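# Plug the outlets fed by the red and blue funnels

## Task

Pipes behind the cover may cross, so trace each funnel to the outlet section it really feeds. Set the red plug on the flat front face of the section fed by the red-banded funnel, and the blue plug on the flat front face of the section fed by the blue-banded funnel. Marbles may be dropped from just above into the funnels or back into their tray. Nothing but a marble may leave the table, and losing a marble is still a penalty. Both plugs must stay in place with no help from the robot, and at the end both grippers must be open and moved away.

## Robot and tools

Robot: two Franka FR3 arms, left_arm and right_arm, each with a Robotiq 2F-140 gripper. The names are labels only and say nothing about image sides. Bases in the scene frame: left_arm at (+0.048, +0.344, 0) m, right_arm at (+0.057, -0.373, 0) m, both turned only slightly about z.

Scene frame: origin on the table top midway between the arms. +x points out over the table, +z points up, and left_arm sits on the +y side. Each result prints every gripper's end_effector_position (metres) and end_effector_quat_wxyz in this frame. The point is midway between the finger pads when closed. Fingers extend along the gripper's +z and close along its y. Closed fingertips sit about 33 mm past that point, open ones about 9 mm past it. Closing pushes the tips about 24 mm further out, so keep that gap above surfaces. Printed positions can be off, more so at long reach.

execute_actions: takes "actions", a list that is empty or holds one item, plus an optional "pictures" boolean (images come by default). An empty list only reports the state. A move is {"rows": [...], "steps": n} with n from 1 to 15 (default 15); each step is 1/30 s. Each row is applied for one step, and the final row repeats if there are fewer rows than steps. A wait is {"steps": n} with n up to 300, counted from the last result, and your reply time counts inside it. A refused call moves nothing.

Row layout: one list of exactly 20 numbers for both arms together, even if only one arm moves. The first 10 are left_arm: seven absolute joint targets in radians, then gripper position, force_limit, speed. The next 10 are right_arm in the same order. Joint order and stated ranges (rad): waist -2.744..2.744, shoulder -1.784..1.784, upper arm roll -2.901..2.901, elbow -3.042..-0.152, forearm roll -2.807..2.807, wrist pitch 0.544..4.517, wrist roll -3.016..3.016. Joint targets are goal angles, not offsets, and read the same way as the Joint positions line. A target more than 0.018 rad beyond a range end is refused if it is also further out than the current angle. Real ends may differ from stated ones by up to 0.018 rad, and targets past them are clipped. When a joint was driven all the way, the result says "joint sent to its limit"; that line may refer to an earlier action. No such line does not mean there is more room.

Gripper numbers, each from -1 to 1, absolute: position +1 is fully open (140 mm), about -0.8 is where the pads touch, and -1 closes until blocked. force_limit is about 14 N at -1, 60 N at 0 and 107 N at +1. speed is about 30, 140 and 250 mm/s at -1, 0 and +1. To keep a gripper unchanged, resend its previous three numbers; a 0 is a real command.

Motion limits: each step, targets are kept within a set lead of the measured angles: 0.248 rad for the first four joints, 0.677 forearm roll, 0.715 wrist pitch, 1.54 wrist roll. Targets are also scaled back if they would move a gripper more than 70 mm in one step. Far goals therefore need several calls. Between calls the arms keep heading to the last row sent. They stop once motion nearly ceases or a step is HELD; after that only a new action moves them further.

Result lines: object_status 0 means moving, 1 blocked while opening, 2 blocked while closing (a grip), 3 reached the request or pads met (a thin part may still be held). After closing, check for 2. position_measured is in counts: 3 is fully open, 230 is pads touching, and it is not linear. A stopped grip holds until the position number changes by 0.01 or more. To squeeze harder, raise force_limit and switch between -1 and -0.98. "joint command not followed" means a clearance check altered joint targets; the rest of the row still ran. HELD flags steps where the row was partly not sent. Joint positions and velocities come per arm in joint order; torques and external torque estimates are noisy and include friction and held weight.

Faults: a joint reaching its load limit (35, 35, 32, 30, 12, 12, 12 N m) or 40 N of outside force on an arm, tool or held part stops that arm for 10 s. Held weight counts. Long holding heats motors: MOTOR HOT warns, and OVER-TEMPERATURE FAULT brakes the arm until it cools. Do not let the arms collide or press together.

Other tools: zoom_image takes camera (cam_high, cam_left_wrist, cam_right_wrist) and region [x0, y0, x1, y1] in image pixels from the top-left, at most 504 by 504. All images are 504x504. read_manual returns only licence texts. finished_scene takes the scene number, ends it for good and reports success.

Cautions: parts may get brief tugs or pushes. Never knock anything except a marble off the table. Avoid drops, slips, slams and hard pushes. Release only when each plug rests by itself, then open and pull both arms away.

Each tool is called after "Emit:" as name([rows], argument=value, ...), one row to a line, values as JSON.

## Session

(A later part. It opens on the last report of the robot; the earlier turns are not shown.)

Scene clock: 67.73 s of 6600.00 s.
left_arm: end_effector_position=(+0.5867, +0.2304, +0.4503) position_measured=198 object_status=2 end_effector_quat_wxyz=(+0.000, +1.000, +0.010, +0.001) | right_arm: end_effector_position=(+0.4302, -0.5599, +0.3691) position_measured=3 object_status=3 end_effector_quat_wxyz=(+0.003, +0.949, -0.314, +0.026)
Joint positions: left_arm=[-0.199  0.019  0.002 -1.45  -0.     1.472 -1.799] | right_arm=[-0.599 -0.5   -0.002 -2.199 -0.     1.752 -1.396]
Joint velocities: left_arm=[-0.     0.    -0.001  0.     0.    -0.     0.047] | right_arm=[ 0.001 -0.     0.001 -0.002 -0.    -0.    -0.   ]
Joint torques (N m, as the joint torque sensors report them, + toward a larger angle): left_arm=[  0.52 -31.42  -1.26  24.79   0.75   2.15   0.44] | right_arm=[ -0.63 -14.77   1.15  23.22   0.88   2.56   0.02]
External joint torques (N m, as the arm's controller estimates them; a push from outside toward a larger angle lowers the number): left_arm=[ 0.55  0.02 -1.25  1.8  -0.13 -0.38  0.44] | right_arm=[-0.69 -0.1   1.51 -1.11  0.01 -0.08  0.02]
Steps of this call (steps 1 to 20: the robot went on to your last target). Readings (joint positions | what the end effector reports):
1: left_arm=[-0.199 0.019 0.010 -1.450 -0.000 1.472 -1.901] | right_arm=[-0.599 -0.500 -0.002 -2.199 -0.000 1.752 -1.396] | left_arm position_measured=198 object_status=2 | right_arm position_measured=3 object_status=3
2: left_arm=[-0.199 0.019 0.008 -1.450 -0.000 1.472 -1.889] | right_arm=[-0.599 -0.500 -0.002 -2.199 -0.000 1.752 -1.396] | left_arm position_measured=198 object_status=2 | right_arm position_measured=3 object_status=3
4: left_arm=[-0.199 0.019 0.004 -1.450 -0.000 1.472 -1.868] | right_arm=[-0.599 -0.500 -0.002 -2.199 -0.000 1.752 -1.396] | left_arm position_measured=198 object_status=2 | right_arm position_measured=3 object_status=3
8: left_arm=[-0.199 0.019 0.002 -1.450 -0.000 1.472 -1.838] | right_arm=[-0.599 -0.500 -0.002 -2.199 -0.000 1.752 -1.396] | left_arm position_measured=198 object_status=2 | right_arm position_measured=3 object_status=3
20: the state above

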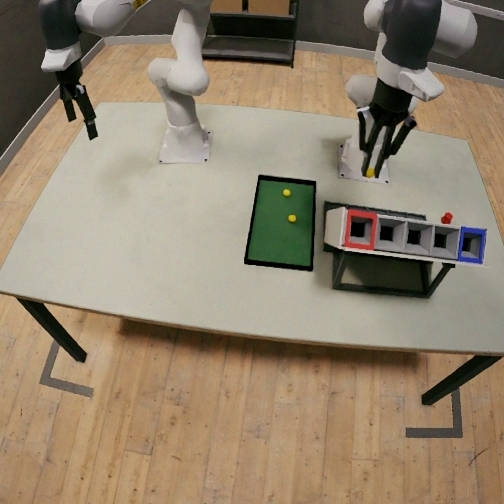

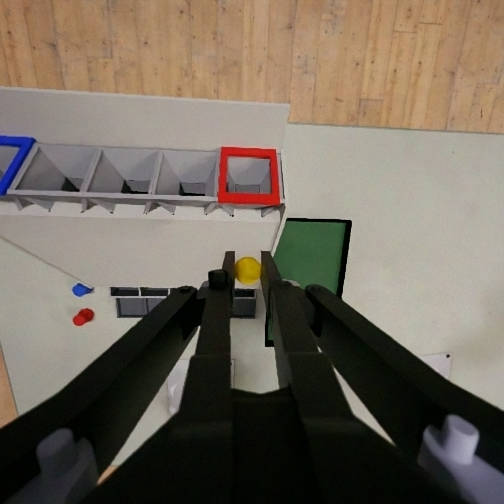

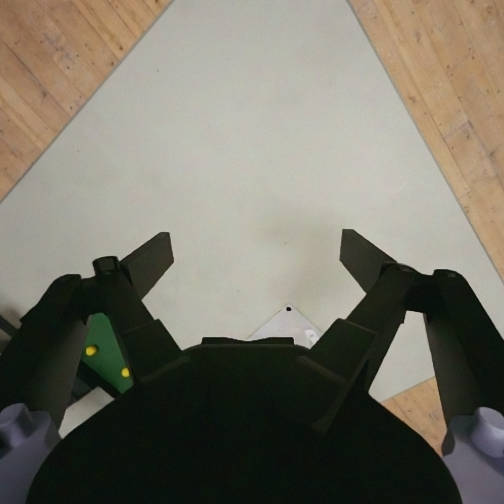

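Emit:
execute_actions([
  {"rows":[[-0.19,0.04,0,-1.41,0,1.52,-1.752,-1,-0.6,-0.3,-0.6,-0.5,0,-2.2,0,1.75,-1.4,1,0,0],[-0.18,0.06,0,-1.38,0,1.56,-1.752,-1,-0.6,-0.3,-0.6,-0.5,0,-2.2,0,1.75,-1.4,1,0,0],[-0.171,0.08,0,-1.35,0,1.581,-1.752,-1,-0.6,-0.3,-0.6,-0.5,0,-2.2,0,1.75,-1.4,1,0,0],[-0.171,0.1,0,-1.33,0,1.581,-1.752,-1,-0.6,-0.3,-0.6,-0.5,0,-2.2,0,1.75,-1.4,1,0,0],[-0.171,0.12,0,-1.306,0,1.581,-1.752,-1,-0.6,-0.3,-0.6,-0.5,0,-2.2,0,1.75,-1.4,1,0,0],[-0.171,0.14,0,-1.306,0,1.581,-1.752,-1,-0.6,-0.3,-0.6,-0.5,0,-2.2,0,1.75,-1.4,1,0,0],[-0.171,0.16,0,-1.306,0,1.581,-1.752,-1,-0.6,-0.3,-0.6,-0.5,0,-2.2,0,1.75,-1.4,1,0,0],[-0.171,0.18,0,-1.306,0,1.581,-1.752,-1,-0.6,-0.3,-0.6,-0.5,0,-2.2,0,1.75,-1.4,1,0,0],[-0.171,0.2,0,-1.306,0,1.581,-1.752,-1,-0.6,-0.3,-0.6,-0.5,0,-2.2,0,1.75,-1.4,1,0,0],[-0.171,0.22,0,-1.306,0,1.581,-1.752,-1,-0.6,-0.3,-0.6,-0.5,0,-2.2,0,1.75,-1.4,1,0,0],[-0.171,0.24,0,-1.306,0,1.581,-1.752,-1,-0.6,-0.3,-0.6,-0.5,0,-2.2,0,1.75,-1.4,1,0,0],[-0.171,0.26,0,-1.306,0,1.581,-1.752,-1,-0.6,-0.3,-0.6,-0.5,0,-2.2,0,1.75,-1.4,1,0,0],[-0.171,0.275,0,-1.306,0,1.581,-1.752,-1,-0.6,-0.3,-0.6,-0.5,0,-2.2,0,1.75,-1.4,1,0,0]],"steps":15},
], pictures=false)

Emit:
execute_actions([
  {"steps":12},
])

Scene clock: 77.27 s of 6600.00 s.
left_arm: end_effector_position=(+0.6711, +0.2288, +0.3791) position_measured=198 object_status=2 end_effector_quat_wxyz=(-0.000, +1.000, +0.004, -0.001) | right_arm: end_effector_position=(+0.4302, -0.5599, +0.3691) position_measured=3 object_status=3 end_effector_quat_wxyz=(+0.003, +0.949, -0.314, +0.026)
Joint positions: left_arm=[-0.173  0.264  0.    -1.31  -0.     1.573 -1.761] | right_arm=[-0.599 -0.5   -0.002 -2.199 -0.     1.752 -1.396]
Joint velocities: left_arm=[ 0.     0.388  0.001 -0.083 -0.001  0.01   0.017] | right_arm=[-0.    -0.001 -0.    -0.001 -0.001  0.001  0.   ]
Joint torques (N m, as the joint torque sensors report them, + toward a larger angle): left_arm=[  0.84 -53.59  -0.95  31.42   0.84   3.35   0.37] | right_arm=[ -0.39 -14.89   2.32  23.58   0.88   2.42  -0.03]
External joint torques (N m, as the arm's controller estimates them; a push from outside toward a larger angle lowers the number): left_arm=[ 0.7   0.37 -1.38  1.05 -0.18  0.31  0.37] | right_arm=[-0.38 -0.13  2.76 -0.81  0.02 -0.23 -0.03]
Steps of this call (steps 1 to 30: the robot went on to your last target; steps 31 to 90: nothing new was sent; then 6.03 s passed at rest; steps 91 to 105: all 15 steps of this action). Readings (joint positions | what the end effector reports):
91: left_arm=[-0.198 0.024 0.001 -1.440 -0.000 1.477 -1.781] | right_arm=[-0.599 -0.500 -0.002 -2.199 -0.000 1.752 -1.396] | left_arm position_measured=198 object_status=2 | right_arm position_measured=3 object_status=3
92: left_arm=[-0.194 0.034 -0.000 -1.422 -0.000 1.490 -1.779] | right_arm=[-0.599 -0.500 -0.002 -2.199 -0.000 1.752 -1.396] | left_arm position_measured=198 object_status=2 | right_arm position_measured=3 object_status=3
94: left_arm=[-0.184 0.062 -0.001 -1.376 -0.000 1.519 -1.774] | right_arm=[-0.599 -0.500 -0.002 -2.199 -0.000 1.752 -1.396] | left_arm position_measured=198 object_status=2 | right_arm position_measured=3 object_status=3
98: left_arm=[-0.174 0.126 0.000 -1.314 -0.000 1.555 -1.768] | right_arm=[-0.599 -0.500 -0.002 -2.199 -0.000 1.752 -1.396] | left_arm position_measured=198 object_status=2 | right_arm position_measured=3 object_status=3
105: the state above

Scene clock: 77.67 s of 6600.00 s.
left_arm: end_effector_position=(+0.6737, +0.2283, +0.3730) position_measured=198 object_status=2 end_effector_quat_wxyz=(-0.001, +1.000, +0.002, -0.003) | right_arm: end_effector_position=(+0.4302, -0.5599, +0.3691) position_measured=3 object_status=3 end_effector_quat_wxyz=(+0.003, +0.949, -0.314, +0.026)
Joint positions: left_arm=[-0.173  0.276  0.    -1.307 -0.     1.577 -1.757] | right_arm=[-0.599 -0.5   -0.002 -2.199 -0.     1.752 -1.396]
Joint velocities: left_arm=[-0.001 -0.003 -0.001  0.003 -0.     0.005  0.005] | right_arm=[-0.     0.001 -0.001 -0.    -0.001  0.     0.001]
Joint torques (N m, as the joint torque sensors report them, + toward a larger angle): left_arm=[  0.73 -41.42  -0.49  26.81   0.87   2.73   0.31] | right_arm=[ -0.58 -14.78   1.52  23.16   0.84   2.48  -0.1 ]
External joint torques (N m, as the arm's controller estimates them; a push from outside toward a larger angle lowers the number): left_arm=[ 0.76 -1.76 -0.74  3.6  -0.01  0.28  0.31] | right_arm=[-0.6  -0.23  1.94 -1.13 -0.02 -0.16 -0.1 ]
Steps of this call (steps 1 to 12: the robot went on to your last target). Readings (joint positions | what the end effector reports):
1: left_arm=[-0.173 0.275 0.000 -1.312 -0.000 1.573 -1.761] | right_arm=[-0.599 -0.500 -0.002 -2.199 -0.000 1.752 -1.396] | left_arm position_measured=198 object_status=2 | right_arm position_measured=3 object_status=3
2: left_arm=[-0.173 0.281 0.000 -1.314 -0.000 1.573 -1.760] | right_arm=[-0.599 -0.500 -0.002 -2.199 -0.000 1.752 -1.396] | left_arm position_measured=198 object_status=2 | right_arm position_measured=3 object_status=3
4: left_arm=[-0.173 0.284 0.000 -1.313 -0.000 1.574 -1.759] | right_arm=[-0.599 -0.500 -0.002 -2.199 -0.000 1.752 -1.396] | left_arm position_measured=198 object_status=2 | right_arm position_measured=3 object_status=3
8: left_arm=[-0.173 0.279 0.000 -1.309 -0.000 1.576 -1.758] | right_arm=[-0.599 -0.500 -0.002 -2.199 -0.000 1.752 -1.396] | left_arm position_measured=198 object_status=2 | right_arm position_measured=3 object_status=3
12: the state above

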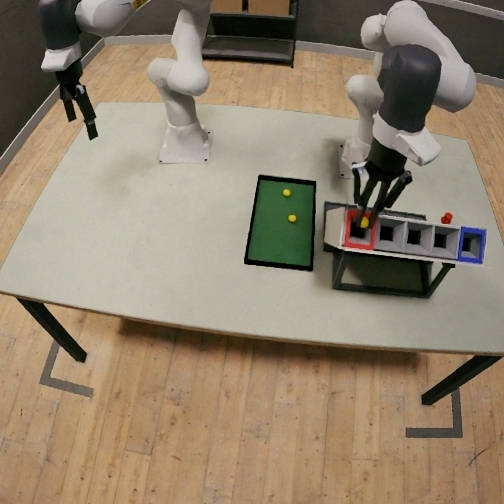

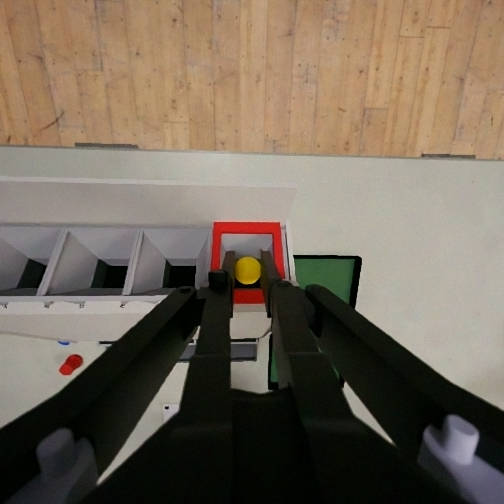

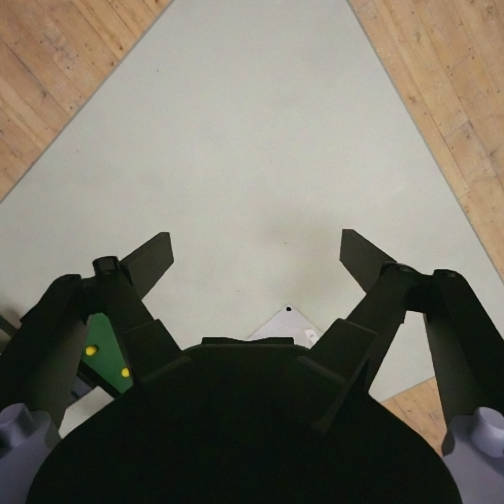

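Emit:
execute_actions([
  {"rows":[[-0.171,0.275,0,-1.306,0,1.581,-1.752,0.1,-0.6,0,-0.6,-0.5,0,-2.2,0,1.75,-1.4,1,0,0]],"steps":12},
], pictures=false)

Emit:
execute_actions([
  {"rows":[[-0.171,-0.2,0,-1.5,0,1.581,-1.752,1,-0.6,0,-0.6,-0.5,0,-2.2,0,1.75,-1.4,1,0,0]],"steps":12},
], pictures=false)

Emit:
execute_actions([
  {"rows":[[0.1,-0.8,0,-2.35,0,1.7,-1.47,1,-0.6,0,-0.6,-0.5,0,-2.2,0,1.75,-1.4,1,0,0]],"steps":15},
], pictures=false)

Emit:
execute_actions([
  {"steps":25},
])

Scene clock: 81.83 s of 6600.00 s.
left_arm: end_effector_position=(+0.6741, +0.2283, +0.3732) position_measured=117 object_status=0 end_effector_quat_wxyz=(-0.000, +1.000, +0.001, -0.002) | right_arm: end_effector_position=(+0.4302, -0.5599, +0.3691) position_measured=3 object_status=3 end_effector_quat_wxyz=(+0.003, +0.949, -0.314, +0.026)
Joint positions: left_arm=[-0.173  0.276  0.    -1.307 -0.     1.578 -1.756] | right_arm=[-0.599 -0.5   -0.002 -2.199 -0.     1.752 -1.396]
Joint velocities: left_arm=[-0.001 -0.001 -0.001  0.     0.     0.     0.001] | right_arm=[-0.     0.001 -0.001  0.001 -0.     0.    -0.   ]
Joint torques (N m, as the joint torque sensors report them, + toward a larger angle): left_arm=[  1.06 -41.74  -0.62  26.28   0.83   2.8    0.39] | right_arm=[ -0.15 -14.63   1.98  22.33   0.91   2.45  -0.07]
External joint torques (N m, as the arm's controller estimates them; a push from outside toward a larger angle lowers the number): left_arm=[ 1.25 -1.19 -0.74  2.59 -0.03  0.3   0.39] | right_arm=[-0.09 -0.04  2.5  -2.    0.06 -0.2  -0.07]
Steps of this call (steps 1 to 30: the robot went on to your last target; steps 31 to 90: nothing new was sent; then 0.77 s passed at rest; steps 91 to 102: all 12 steps of this action). Readings (joint positions | what the end effector reports):
91: left_arm=[-0.173 0.276 0.000 -1.307 -0.000 1.578 -1.756] | right_arm=[-0.599 -0.500 -0.002 -2.199 -0.000 1.752 -1.396] | left_arm position_measured=198 object_status=0 | right_arm position_measured=3 object_status=3
92: left_arm=[-0.173 0.276 0.000 -1.307 -0.000 1.578 -1.756] | right_arm=[-0.599 -0.500 -0.002 -2.199 -0.000 1.752 -1.396] | left_arm position_measured=197 object_status=0 | right_arm position_measured=3 object_status=3
94: left_arm=[-0.173 0.276 0.000 -1.307 -0.000 1.578 -1.756] | right_arm=[-0.599 -0.500 -0.002 -2.199 -0.000 1.752 -1.396] | left_arm position_measured=177 object_status=0 | right_arm position_measured=3 object_status=3
98: left_arm=[-0.173 0.276 0.000 -1.307 -0.000 1.578 -1.756] | right_arm=[-0.599 -0.500 -0.002 -2.199 -0.000 1.752 -1.396] | left_arm position_measured=146 object_status=0 | right_arm position_measured=3 object_status=3
102: the state above

Scene clock: 82.23 s of 6600.00 s.
left_arm: end_effector_position=(+0.5816, +0.2454, +0.5625) position_measured=34 object_status=0 end_effector_quat_wxyz=(+0.026, +0.990, +0.001, +0.140) | right_arm: end_effector_position=(+0.4302, -0.5599, +0.3691) position_measured=3 object_status=3 end_effector_quat_wxyz=(+0.003, +0.949, -0.314, +0.026)
Joint positions: left_arm=[-0.173 -0.189  0.    -1.483 -0.     1.581 -1.756] | right_arm=[-0.599 -0.5   -0.002 -2.199 -0.     1.752 -1.396]
Joint velocities: left_arm=[ 0.001 -0.587  0.001  0.039 -0.     0.029 -0.001] | right_arm=[-0.001 -0.001 -0.001  0.    -0.001  0.     0.001]
Joint torques (N m, as the joint torque sensors report them, + toward a larger angle): left_arm=[ 1.16  0.79 -0.18 12.27  0.73  2.3   0.34] | right_arm=[ -0.26 -14.88   1.59  23.35   0.87   2.44   0.08]
External joint torques (N m, as the arm's controller estimates them; a push from outside toward a larger angle lowers the number): left_arm=[1.39 0.04 0.21 2.4  0.12 0.21 0.31] | right_arm=[-0.24 -0.17  2.05 -1.04  0.01 -0.21  0.08]
Steps of this call (steps 1 to 12: all 12 steps of this action). Readings (joint positions | what the end effector reports):
1: left_arm=[-0.173 0.243 0.000 -1.359 -0.000 1.583 -1.756] | right_arm=[-0.599 -0.500 -0.002 -2.199 -0.000 1.752 -1.396] | left_arm position_measured=117 object_status=0 | right_arm position_measured=3 object_status=3
2: left_arm=[-0.173 0.200 0.000 -1.404 -0.000 1.579 -1.756] | right_arm=[-0.599 -0.500 -0.002 -2.199 -0.000 1.752 -1.396] | left_arm position_measured=110 object_status=0 | right_arm position_measured=3 object_status=3
4: left_arm=[-0.173 0.116 0.000 -1.447 -0.000 1.577 -1.756] | right_arm=[-0.599 -0.500 -0.002 -2.199 -0.000 1.752 -1.396] | left_arm position_measured=95 object_status=0 | right_arm position_measured=3 object_status=3
8: left_arm=[-0.173 -0.052 0.000 -1.477 -0.000 1.578 -1.756] | right_arm=[-0.599 -0.500 -0.002 -2.199 -0.000 1.752 -1.396] | left_arm position_measured=65 object_status=0 | right_arm position_measured=3 object_status=3
12: the state above

Scene clock: 82.73 s of 6600.00 s.
left_arm: end_effector_position=(+0.4053, +0.3759, +0.4372) position_measured=3 object_status=3 end_effector_quat_wxyz=(-0.003, +0.994, +0.038, +0.103) | right_arm: end_effector_position=(+0.4302, -0.5599, +0.3691) position_measured=3 object_status=3 end_effector_quat_wxyz=(+0.003, +0.949, -0.314, +0.026)
Joint positions: left_arm=[ 0.095 -0.793  0.004 -2.272 -0.001  1.685 -1.559] | right_arm=[-0.599 -0.5   -0.002 -2.199 -0.     1.752 -1.396]
Joint velocities: left_arm=[ 0.035  0.001 -0.036 -1.106 -0.     0.022  0.279] | right_arm=[ 0.001 -0.    -0.001 -0.     0.001 -0.     0.   ]
Joint torques (N m, as the joint torque sensors report them, + toward a larger angle): left_arm=[ 1.52 -8.08 -2.67 31.1   0.81  4.54  0.4 ] | right_arm=[ -0.68 -14.2    2.1   23.91   0.8    2.6   -0.05]
External joint torques (N m, as the arm's controller estimates them; a push from outside toward a larger angle lowers the number): left_arm=[ 1.57 -0.44 -2.   -0.18 -0.14  0.45  0.4 ] | right_arm=[-0.68  0.61  2.56 -0.55 -0.06 -0.06 -0.05]
Steps of this call (steps 1 to 15: all 15 steps of this action). Readings (joint positions | what the end effector reports):
1: left_arm=[-0.145 -0.225 -0.012 -1.516 -0.002 1.594 -1.742] | right_arm=[-0.599 -0.500 -0.002 -2.199 -0.000 1.752 -1.396] | left_arm position_measured=27 object_status=0 | right_arm position_measured=3 object_status=3
2: left_arm=[-0.111 -0.265 -0.015 -1.554 -0.002 1.603 -1.729] | right_arm=[-0.599 -0.500 -0.002 -2.199 -0.000 1.752 -1.396] | left_arm position_measured=19 object_status=0 | right_arm position_measured=3 object_status=3
4: left_arm=[-0.039 -0.354 -0.010 -1.647 -0.002 1.623 -1.699] | right_arm=[-0.599 -0.500 -0.002 -2.199 -0.000 1.752 -1.396] | left_arm position_measured=4 object_status=0 | right_arm position_measured=3 object_status=3
8: left_arm=[0.070 -0.626 0.008 -1.932 -0.001 1.663 -1.626] | right_arm=[-0.599 -0.500 -0.002 -2.199 -0.000 1.752 -1.396] | left_arm position_measured=3 object_status=0 | right_arm position_measured=3 object_status=3
15: the state above

Scene clock: 83.57 s of 6600.00 s.
left_arm: end_effector_position=(+0.3935, +0.3748, +0.4006) position_measured=3 object_status=3 end_effector_quat_wxyz=(-0.006, +0.997, -0.001, +0.073) | right_arm: end_effector_position=(+0.4302, -0.5599, +0.3691) position_measured=3 object_status=3 end_effector_quat_wxyz=(+0.003, +0.949, -0.314, +0.026)
Joint positions: left_arm=[ 0.098 -0.798  0.002 -2.349 -0.001  1.697 -1.479] | right_arm=[-0.599 -0.5   -0.002 -2.199 -0.     1.752 -1.396]
Joint velocities: left_arm=[ 0.    -0.001 -0.001 -0.    -0.001 -0.     0.018] | right_arm=[-0.    -0.    -0.001 -0.001  0.001  0.    -0.002]
Joint torques (N m, as the joint torque sensors report them, + toward a larger angle): left_arm=[ 1.38 -5.53 -1.12 24.11  0.89  3.12  0.39] | right_arm=[ -0.26 -14.57   1.32  23.12   0.78   2.54   0.  ]
External joint torques (N m, as the arm's controller estimates them; a push from outside toward a larger angle lowers the number): left_arm=[ 1.4  -0.86 -0.34  0.24  0.03  0.28  0.39] | right_arm=[-0.28  0.12  1.74 -1.24 -0.08 -0.1   0.  ]
Steps of this call (steps 1 to 25: the robot went on to your last target). Readings (joint positions | what the end effector reports):
1: left_arm=[0.096 -0.792 0.003 -2.303 -0.001 1.686 -1.550] | right_arm=[-0.599 -0.500 -0.002 -2.199 -0.000 1.752 -1.396] | left_arm position_measured=3 object_status=3 | right_arm position_measured=3 object_status=3
2: left_arm=[0.097 -0.791 0.003 -2.323 -0.001 1.686 -1.542] | right_arm=[-0.599 -0.500 -0.002 -2.199 -0.000 1.752 -1.396] | left_arm position_measured=3 object_status=3 | right_arm position_measured=3 object_status=3
4: left_arm=[0.097 -0.791 0.002 -2.343 -0.001 1.688 -1.529] | right_arm=[-0.599 -0.500 -0.002 -2.199 -0.000 1.752 -1.396] | left_arm position_measured=3 object_status=3 | right_arm position_measured=3 object_status=3
8: left_arm=[0.098 -0.795 0.002 -2.348 -0.001 1.692 -1.509] | right_arm=[-0.599 -0.500 -0.002 -2.199 -0.000 1.752 -1.396] | left_arm position_measured=3 object_status=3 | right_arm position_measured=3 object_status=3
25: the state above

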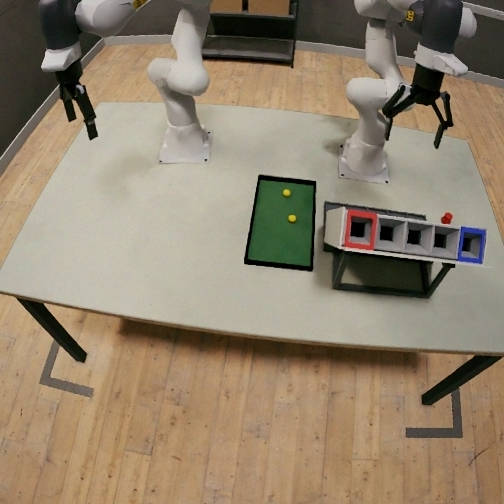

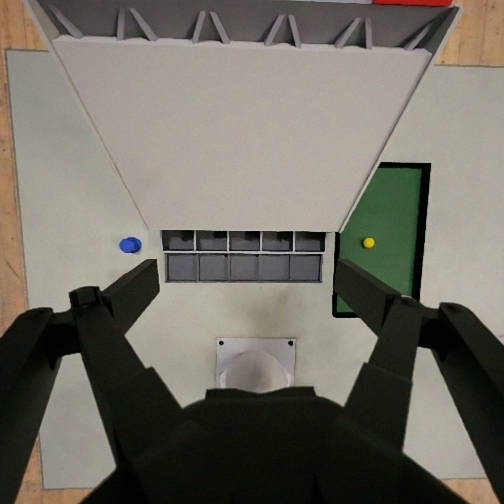

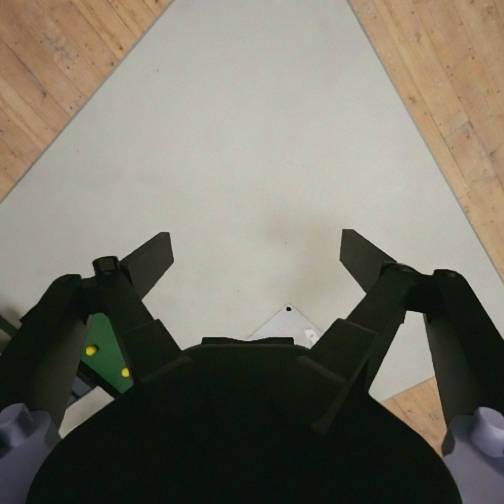

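Emit:
execute_actions([
  {"steps":60},
])

Emit:
zoom_image(camera="cam_left_wrist", region=[110, 210, 390, 300])

Scene clock: 85.57 s of 6600.00 s.
left_arm: end_effector_position=(+0.3936, +0.3748, +0.4006) position_measured=3 object_status=3 end_effector_quat_wxyz=(-0.006, +0.997, -0.004, +0.073) | right_arm: end_effector_position=(+0.4302, -0.5599, +0.3691) position_measured=3 object_status=3 end_effector_quat_wxyz=(+0.003, +0.949, -0.314, +0.026)
Joint positions: left_arm=[ 0.098 -0.798  0.002 -2.349 -0.001  1.697 -1.474] | right_arm=[-0.599 -0.5   -0.002 -2.199 -0.     1.752 -1.396]
Joint velocities: left_arm=[ 0.001  0.     0.001  0.     0.001  0.    -0.001] | right_arm=[-0.    -0.001  0.     0.001  0.     0.    -0.001]
Joint torques (N m, as the joint torque sensors report them, + toward a larger angle): left_arm=[ 1.56 -5.2  -1.74 25.51  0.92  3.3   0.27] | right_arm=[ -0.41 -14.36   1.64  22.99   0.82   2.52  -0.01]
External joint torques (N m, as the arm's controller estimates them; a push from outside toward a larger angle lowers the number): left_arm=[ 1.54 -0.68 -1.03  1.69  0.05  0.46  0.27] | right_arm=[-0.43  0.43  2.06 -1.45 -0.04 -0.14 -0.01]
Steps of this call (steps 1 to 30: the robot went on to your last target; steps 31 to 60: nothing new was sent). Readings (joint positions | what the end effector reports):
1: left_arm=[0.098 -0.798 0.002 -2.349 -0.001 1.697 -1.479] | right_arm=[-0.599 -0.500 -0.002 -2.199 -0.000 1.752 -1.396] | left_arm position_measured=3 object_status=3 | right_arm position_measured=3 object_status=3
2: left_arm=[0.098 -0.798 0.002 -2.349 -0.001 1.697 -1.478] | right_arm=[-0.599 -0.500 -0.002 -2.199 -0.000 1.752 -1.396] | left_arm position_measured=3 object_status=3 | right_arm position_measured=3 object_status=3
4: left_arm=[0.098 -0.798 0.002 -2.349 -0.001 1.697 -1.478] | right_arm=[-0.599 -0.500 -0.002 -2.199 -0.000 1.752 -1.396] | left_arm position_measured=3 object_status=3 | right_arm position_measured=3 object_status=3
8: left_arm=[0.098 -0.798 0.002 -2.349 -0.001 1.697 -1.476] | right_arm=[-0.599 -0.500 -0.002 -2.199 -0.000 1.752 -1.396] | left_arm position_measured=3 object_status=3 | right_arm position_measured=3 object_status=3
60: the state above
All arms were judged still, so your last target was given up. Only a new action makes them travel on or press farther. Fingers that are still opening or closing keep moving.

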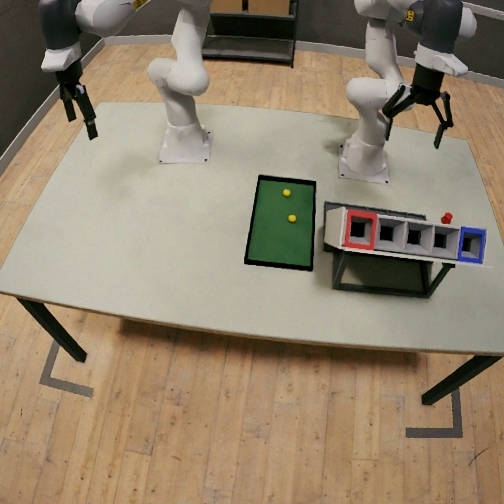

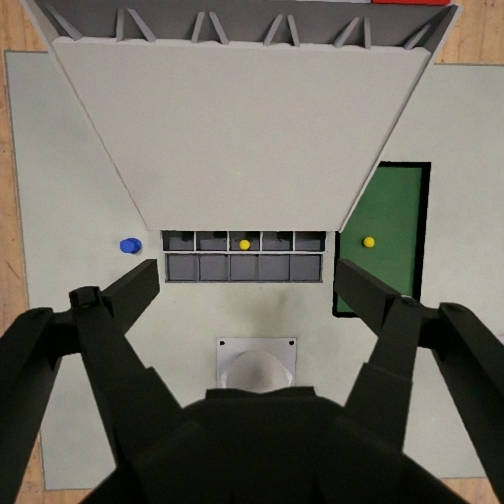

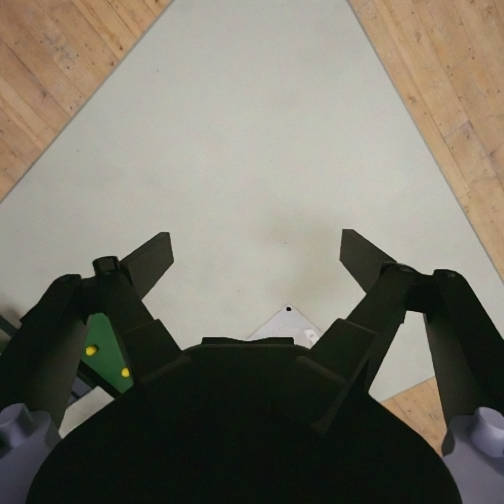

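Region (110, 210, 390, 300) of cam_left_wrist's 504x504 image, scaled by 1.800, with more detail than that image has; it fills the top 162 rows of this view, and the rest is white.

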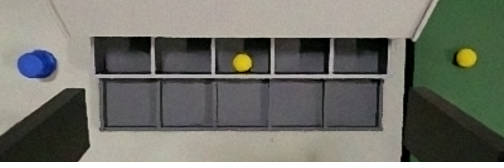

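Emit:
execute_actions([
  {"rows":[[-0.625,-0.7,0,-2.4,0,1.8,-2.205,0.1,-0.6,0,-0.6,-0.5,0,-2.2,0,1.75,-1.4,1,0,0]],"steps":15},
], pictures=false)

Emit:
execute_actions([
  {"rows":[[-0.625,-0.164,0,-2.54,0,2.376,-2.205,0.1,-0.6,0,-0.6,-0.5,0,-2.2,0,1.75,-1.4,1,0,0]],"steps":15},
], pictures=false)

Emit:
execute_actions([
  {"steps":20},
], pictures=false)

Emit:
execute_actions([
  {"rows":[[-0.625,-0.15,0,-2.544,0,2.42,-2.205,0.1,-0.6,0,-0.6,-0.5,0,-2.2,0,1.75,-1.4,1,0,0],[-0.625,-0.135,0,-2.548,0,2.45,-2.205,0.1,-0.6,0,-0.6,-0.5,0,-2.2,0,1.75,-1.4,1,0,0],[-0.625,-0.12,0,-2.552,0,2.48,-2.205,0.1,-0.6,0,-0.6,-0.5,0,-2.2,0,1.75,-1.4,1,0,0],[-0.625,-0.105,0,-2.556,0,2.5,-2.205,0.1,-0.6,0,-0.6,-0.5,0,-2.2,0,1.75,-1.4,1,0,0],[-0.625,-0.09,0,-2.56,0,2.52,-2.205,0.1,-0.6,0,-0.6,-0.5,0,-2.2,0,1.75,-1.4,1,0,0],[-0.625,-0.075,0,-2.564,0,2.54,-2.205,0.1,-0.6,0,-0.6,-0.5,0,-2.2,0,1.75,-1.4,1,0,0],[-0.625,-0.06,0,-2.568,0,2.56,-2.205,0.1,-0.6,0,-0.6,-0.5,0,-2.2,0,1.75,-1.4,1,0,0],[-0.625,-0.045,0,-2.572,0,2.58,-2.205,0.1,-0.6,0,-0.6,-0.5,0,-2.2,0,1.75,-1.4,1,0,0],[-0.625,-0.03,0,-2.576,0,2.59,-2.205,0.1,-0.6,0,-0.6,-0.5,0,-2.2,0,1.75,-1.4,1,0,0],[-0.625,-0.02,0,-2.579,0,2.59,-2.205,0.1,-0.6,0,-0.6,-0.5,0,-2.2,0,1.75,-1.4,1,0,0],[-0.625,-0.01,0,-2.582,0,2.59,-2.205,0.1,-0.6,0,-0.6,-0.5,0,-2.2,0,1.75,-1.4,1,0,0],[-0.625,0.002,0,-2.585,0,2.59,-2.205,0.1,-0.6,0,-0.6,-0.5,0,-2.2,0,1.75,-1.4,1,0,0]],"steps":15},
], pictures=false)

Emit:
execute_actions([
  {"steps":12},
])

Scene clock: 95.87 s of 6600.00 s.
left_arm: end_effector_position=(+0.3459, +0.1299, +0.3516) position_measured=108 object_status=0 end_effector_quat_wxyz=(+0.020, +0.995, -0.093, +0.041) | right_arm: end_effector_position=(+0.4302, -0.5599, +0.3691) position_measured=3 object_status=3 end_effector_quat_wxyz=(+0.003, +0.949, -0.314, +0.026)
Joint positions: left_arm=[-0.608 -0.701 -0.008 -2.399  0.001  1.789 -2.008] | right_arm=[-0.599 -0.5   -0.002 -2.199 -0.     1.752 -1.396]
Joint velocities: left_arm=[-0.237 -0.     0.013 -0.001 -0.     0.053 -0.639] | right_arm=[-0.001 -0.001  0.     0.     0.    -0.002  0.001]
Joint torques (N m, as the joint torque sensors report them, + toward a larger angle): left_arm=[ 0.1  -6.87  3.54 24.82  0.59  3.14 -0.21] | right_arm=[ -0.84 -14.36   1.3   22.89   0.85   2.43   0.04]
External joint torques (N m, as the arm's controller estimates them; a push from outside toward a larger angle lowers the number): left_arm=[-2.69  1.39  0.92  0.5  -0.67  0.47 -0.21] | right_arm=[-0.83  0.39  1.75 -1.49 -0.01 -0.22  0.04]
Steps of this call (steps 1 to 90: nothing new was sent; then 6.80 s passed at rest; steps 91 to 105: all 15 steps of this action). Readings (joint positions | what the end effector reports):
91: left_arm=[0.057 -0.791 0.012 -2.352 0.002 1.710 -1.522] | right_arm=[-0.599 -0.500 -0.002 -2.199 -0.000 1.752 -1.396] | left_arm position_measured=3 object_status=0 | right_arm position_measured=3 object_status=3
92: left_arm=[0.006 -0.775 0.013 -2.358 0.002 1.721 -1.569] | right_arm=[-0.599 -0.500 -0.002 -2.199 -0.000 1.752 -1.396] | left_arm position_measured=10 object_status=0 | right_arm position_measured=3 object_status=3
94: left_arm=[-0.103 -0.743 0.011 -2.375 0.002 1.740 -1.657] | right_arm=[-0.599 -0.500 -0.002 -2.199 -0.000 1.752 -1.396] | left_arm position_measured=25 object_status=0 | right_arm position_measured=3 object_status=3
98: left_arm=[-0.338 -0.708 0.006 -2.395 0.002 1.764 -1.806] | right_arm=[-0.599 -0.500 -0.002 -2.199 -0.000 1.752 -1.396] | left_arm position_measured=55 object_status=0 | right_arm position_measured=3 object_status=3
105: the state above

Scene clock: 96.37 s of 6600.00 s.
left_arm: end_effector_position=(+0.3817, +0.0985, +0.1122) position_measured=117 object_status=3 end_effector_quat_wxyz=(-0.024, +0.999, -0.033, -0.035) | right_arm: end_effector_position=(+0.4302, -0.5599, +0.3691) position_measured=3 object_status=3 end_effector_quat_wxyz=(+0.003, +0.949, -0.314, +0.026)
Joint positions: left_arm=[-0.622 -0.166 -0.002 -2.546  0.001  2.296 -2.14 ] | right_arm=[-0.599 -0.5   -0.002 -2.199 -0.     1.752 -1.396]
Joint velocities: left_arm=[-0.004  0.156  0.002 -0.021  0.001  0.426 -0.201] | right_arm=[-0.001  0.001  0.     0.    -0.     0.    -0.002]
Joint torques (N m, as the joint torque sensors report them, + toward a larger angle): left_arm=[ -1.17 -30.01   0.96  27.79   0.26   3.61  -0.04] | right_arm=[ -1.2  -15.17   1.6   22.71   0.9    2.41  -0.08]
External joint torques (N m, as the arm's controller estimates them; a push from outside toward a larger angle lowers the number): left_arm=[-1.15  1.38  1.15  1.21 -0.41  0.47 -0.04] | right_arm=[-1.13 -0.56  2.12 -1.64  0.04 -0.24 -0.08]
Steps of this call (steps 1 to 15: all 15 steps of this action). Readings (joint positions | what the end effector reports):
1: left_arm=[-0.611 -0.688 -0.008 -2.406 0.001 1.830 -2.017] | right_arm=[-0.599 -0.500 -0.002 -2.199 -0.000 1.752 -1.396] | left_arm position_measured=116 object_status=0 | right_arm position_measured=3 object_status=3
2: left_arm=[-0.613 -0.661 -0.008 -2.418 0.001 1.876 -2.025] | right_arm=[-0.599 -0.500 -0.002 -2.199 -0.000 1.752 -1.396] | left_arm position_measured=117 object_status=0 | right_arm position_measured=3 object_status=3
4: left_arm=[-0.615 -0.589 -0.006 -2.448 0.001 1.961 -2.042] | right_arm=[-0.599 -0.500 -0.002 -2.199 -0.000 1.752 -1.396] | left_arm position_measured=117 object_status=0 | right_arm position_measured=3 object_status=3
8: left_arm=[-0.619 -0.405 -0.004 -2.496 0.001 2.112 -2.077] | right_arm=[-0.599 -0.500 -0.002 -2.199 -0.000 1.752 -1.396] | left_arm position_measured=117 object_status=3 | right_arm position_measured=3 object_status=3
15: the state above

Scene clock: 97.03 s of 6600.00 s.
left_arm: end_effector_position=(+0.4030, +0.0829, +0.1184) position_measured=117 object_status=3 end_effector_quat_wxyz=(-0.002, +1.000, -0.006, -0.003) | right_arm: end_effector_position=(+0.4302, -0.5599, +0.3691) position_measured=3 object_status=3 end_effector_quat_wxyz=(+0.003, +0.949, -0.314, +0.026)
Joint positions: left_arm=[-0.623 -0.162 -0.002 -2.541  0.001  2.372 -2.194] | right_arm=[-0.599 -0.5   -0.002 -2.199 -0.     1.752 -1.396]
Joint velocities: left_arm=[-0.001 -0.    -0.     0.001  0.001  0.008 -0.021] | right_arm=[-0.001 -0.001 -0.    -0.     0.001 -0.001 -0.001]
Joint torques (N m, as the joint torque sensors report them, + toward a larger angle): left_arm=[ -0.55 -23.62   0.5   24.56   0.25   2.81  -0.18] | right_arm=[ -0.64 -14.81   2.09  23.72   0.88   2.5   -0.13]
External joint torques (N m, as the arm's controller estimates them; a push from outside toward a larger angle lowers the number): left_arm=[-0.54 -0.18  0.67  3.23 -0.38  0.33 -0.18] | right_arm=[-0.57 -0.02  2.61 -0.7   0.02 -0.16 -0.13]
Steps of this call (steps 1 to 20: the robot went on to your last target). Readings (joint positions | what the end effector reports):
1: left_arm=[-0.623 -0.163 -0.002 -2.546 0.001 2.310 -2.146] | right_arm=[-0.599 -0.500 -0.002 -2.199 -0.000 1.752 -1.396] | left_arm position_measured=117 object_status=3 | right_arm position_measured=3 object_status=3
2: left_arm=[-0.623 -0.162 -0.002 -2.546 0.001 2.321 -2.152] | right_arm=[-0.599 -0.500 -0.002 -2.199 -0.000 1.752 -1.396] | left_arm position_measured=117 object_status=3 | right_arm position_measured=3 object_status=3
4: left_arm=[-0.623 -0.162 -0.002 -2.543 0.001 2.338 -2.162] | right_arm=[-0.599 -0.500 -0.002 -2.199 -0.000 1.752 -1.396] | left_arm position_measured=117 object_status=3 | right_arm position_measured=3 object_status=3
8: left_arm=[-0.623 -0.162 -0.002 -2.541 0.001 2.358 -2.176] | right_arm=[-0.599 -0.500 -0.002 -2.199 -0.000 1.752 -1.396] | left_arm position_measured=117 object_status=3 | right_arm position_measured=3 object_status=3
20: the state above

Scene clock: 97.53 s of 6600.00 s.
left_arm: end_effector_position=(+0.3998, +0.0851, +0.0474) position_measured=117 object_status=3 end_effector_quat_wxyz=(-0.006, +1.000, -0.003, -0.008) | right_arm: end_effector_position=(+0.4302, -0.5599, +0.3691) position_measured=3 object_status=3 end_effector_quat_wxyz=(+0.003, +0.949, -0.314, +0.026)
Joint positions: left_arm=[-0.623 -0.003 -0.002 -2.585  0.001  2.562 -2.2  ] | right_arm=[-0.599 -0.5   -0.002 -2.199 -0.     1.752 -1.396]
Joint velocities: left_arm=[ 0.     0.1   -0.    -0.039  0.001  0.13  -0.005] | right_arm=[ 0.001 -0.001  0.     0.     0.    -0.     0.   ]
Joint torques (N m, as the joint torque sensors report them, + toward a larger angle): left_arm=[ -1.51 -27.38   1.18  22.03   0.21   3.33  -0.11] | right_arm=[ -0.39 -14.75   1.63  23.3    0.82   2.63  -0.08]
External joint torques (N m, as the arm's controller estimates them; a push from outside toward a larger angle lowers the number): left_arm=[-1.49  2.56  1.2   0.93 -0.29  0.44 -0.1 ] | right_arm=[-0.45 -0.02  2.   -1.12 -0.05 -0.03 -0.08]
Steps of this call (steps 1 to 15: all 15 steps of this action). Readings (joint positions | what the end effector reports):
1: left_arm=[-0.623 -0.161 -0.002 -2.542 0.001 2.379 -2.195] | right_arm=[-0.599 -0.500 -0.002 -2.199 -0.000 1.752 -1.396] | left_arm position_measured=117 object_status=3 | right_arm position_measured=3 object_status=3
2: left_arm=[-0.623 -0.156 -0.002 -2.542 0.001 2.392 -2.196] | right_arm=[-0.599 -0.500 -0.002 -2.199 -0.000 1.752 -1.396] | left_arm position_measured=117 object_status=3 | right_arm position_measured=3 object_status=3
4: left_arm=[-0.623 -0.137 -0.002 -2.545 0.001 2.424 -2.197] | right_arm=[-0.599 -0.500 -0.002 -2.199 -0.000 1.752 -1.396] | left_arm position_measured=117 object_status=3 | right_arm position_measured=3 object_status=3
8: left_arm=[-0.623 -0.079 -0.002 -2.560 0.001 2.494 -2.198] | right_arm=[-0.599 -0.500 -0.002 -2.199 -0.000 1.752 -1.396] | left_arm position_measured=117 object_status=3 | right_arm position_measured=3 object_status=3
15: the state above

Scene clock: 97.93 s of 6600.00 s.
left_arm: end_effector_position=(+0.4044, +0.0817, +0.0475) position_measured=117 object_status=3 end_effector_quat_wxyz=(-0.001, +1.000, -0.003, -0.000) | right_arm: end_effector_position=(+0.4302, -0.5599, +0.3691) position_measured=3 object_status=3 end_effector_quat_wxyz=(+0.003, +0.949, -0.314, +0.026)
Joint positions: left_arm=[-0.623  0.001 -0.002 -2.585  0.001  2.585 -2.201] | right_arm=[-0.599 -0.5   -0.002 -2.199 -0.     1.752 -1.396]
Joint velocities: left_arm=[-0.001 -0.     0.    -0.    -0.001  0.015 -0.001] | right_arm=[ 0.    -0.001 -0.     0.001  0.    -0.    -0.001]
Joint torques (N m, as the joint torque sensors report them, + toward a larger angle): left_arm=[ -1.36 -26.06   0.37  20.17   0.2    2.83  -0.07] | right_arm=[ -1.65 -14.25   1.59  23.01   0.82   2.47  -0.01]
External joint torques (N m, as the arm's controller estimates them; a push from outside toward a larger angle lowers the number): left_arm=[-1.36  0.4   0.37  1.54 -0.27  0.34 -0.07] | right_arm=[-1.65  0.45  2.05 -1.38 -0.04 -0.18 -0.01]
Steps of this call (steps 1 to 12: the robot went on to your last target). Readings (joint positions | what the end effector reports):
1: left_arm=[-0.623 -0.000 -0.002 -2.585 0.001 2.566 -2.200] | right_arm=[-0.599 -0.500 -0.002 -2.199 -0.000 1.752 -1.396] | left_arm position_measured=117 object_status=3 | right_arm position_measured=3 object_status=3
2: left_arm=[-0.623 0.001 -0.002 -2.585 0.001 2.570 -2.200] | right_arm=[-0.599 -0.500 -0.002 -2.199 -0.000 1.752 -1.396] | left_arm position_measured=117 object_status=3 | right_arm position_measured=3 object_status=3
4: left_arm=[-0.623 0.001 -0.002 -2.585 0.001 2.576 -2.200] | right_arm=[-0.599 -0.500 -0.002 -2.199 -0.000 1.752 -1.396] | left_arm position_measured=117 object_status=3 | right_arm position_measured=3 object_status=3
8: left_arm=[-0.623 0.001 -0.002 -2.585 0.001 2.582 -2.200] | right_arm=[-0.599 -0.500 -0.002 -2.199 -0.000 1.752 -1.396] | left_arm position_measured=117 object_status=3 | right_arm position_measured=3 object_status=3
12: the state above

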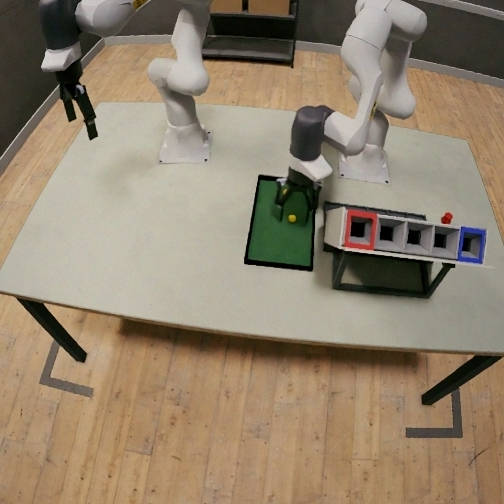

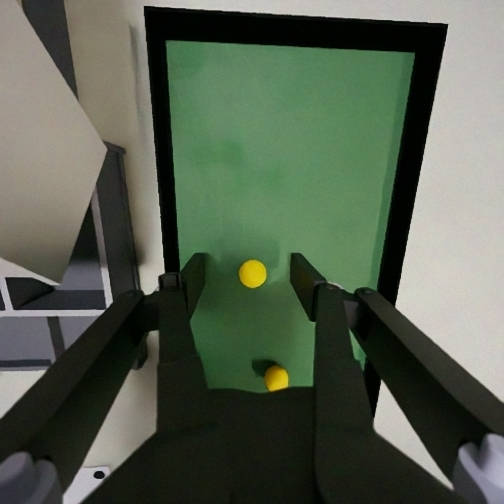

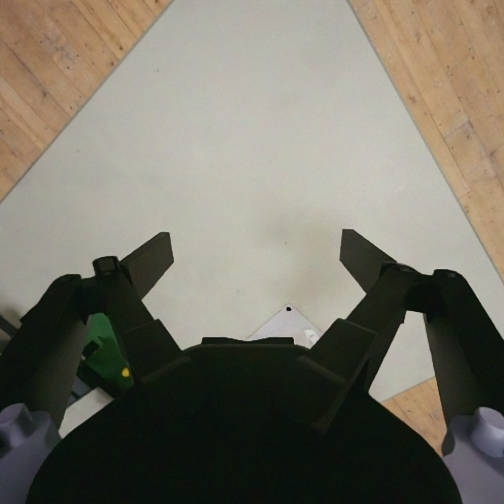

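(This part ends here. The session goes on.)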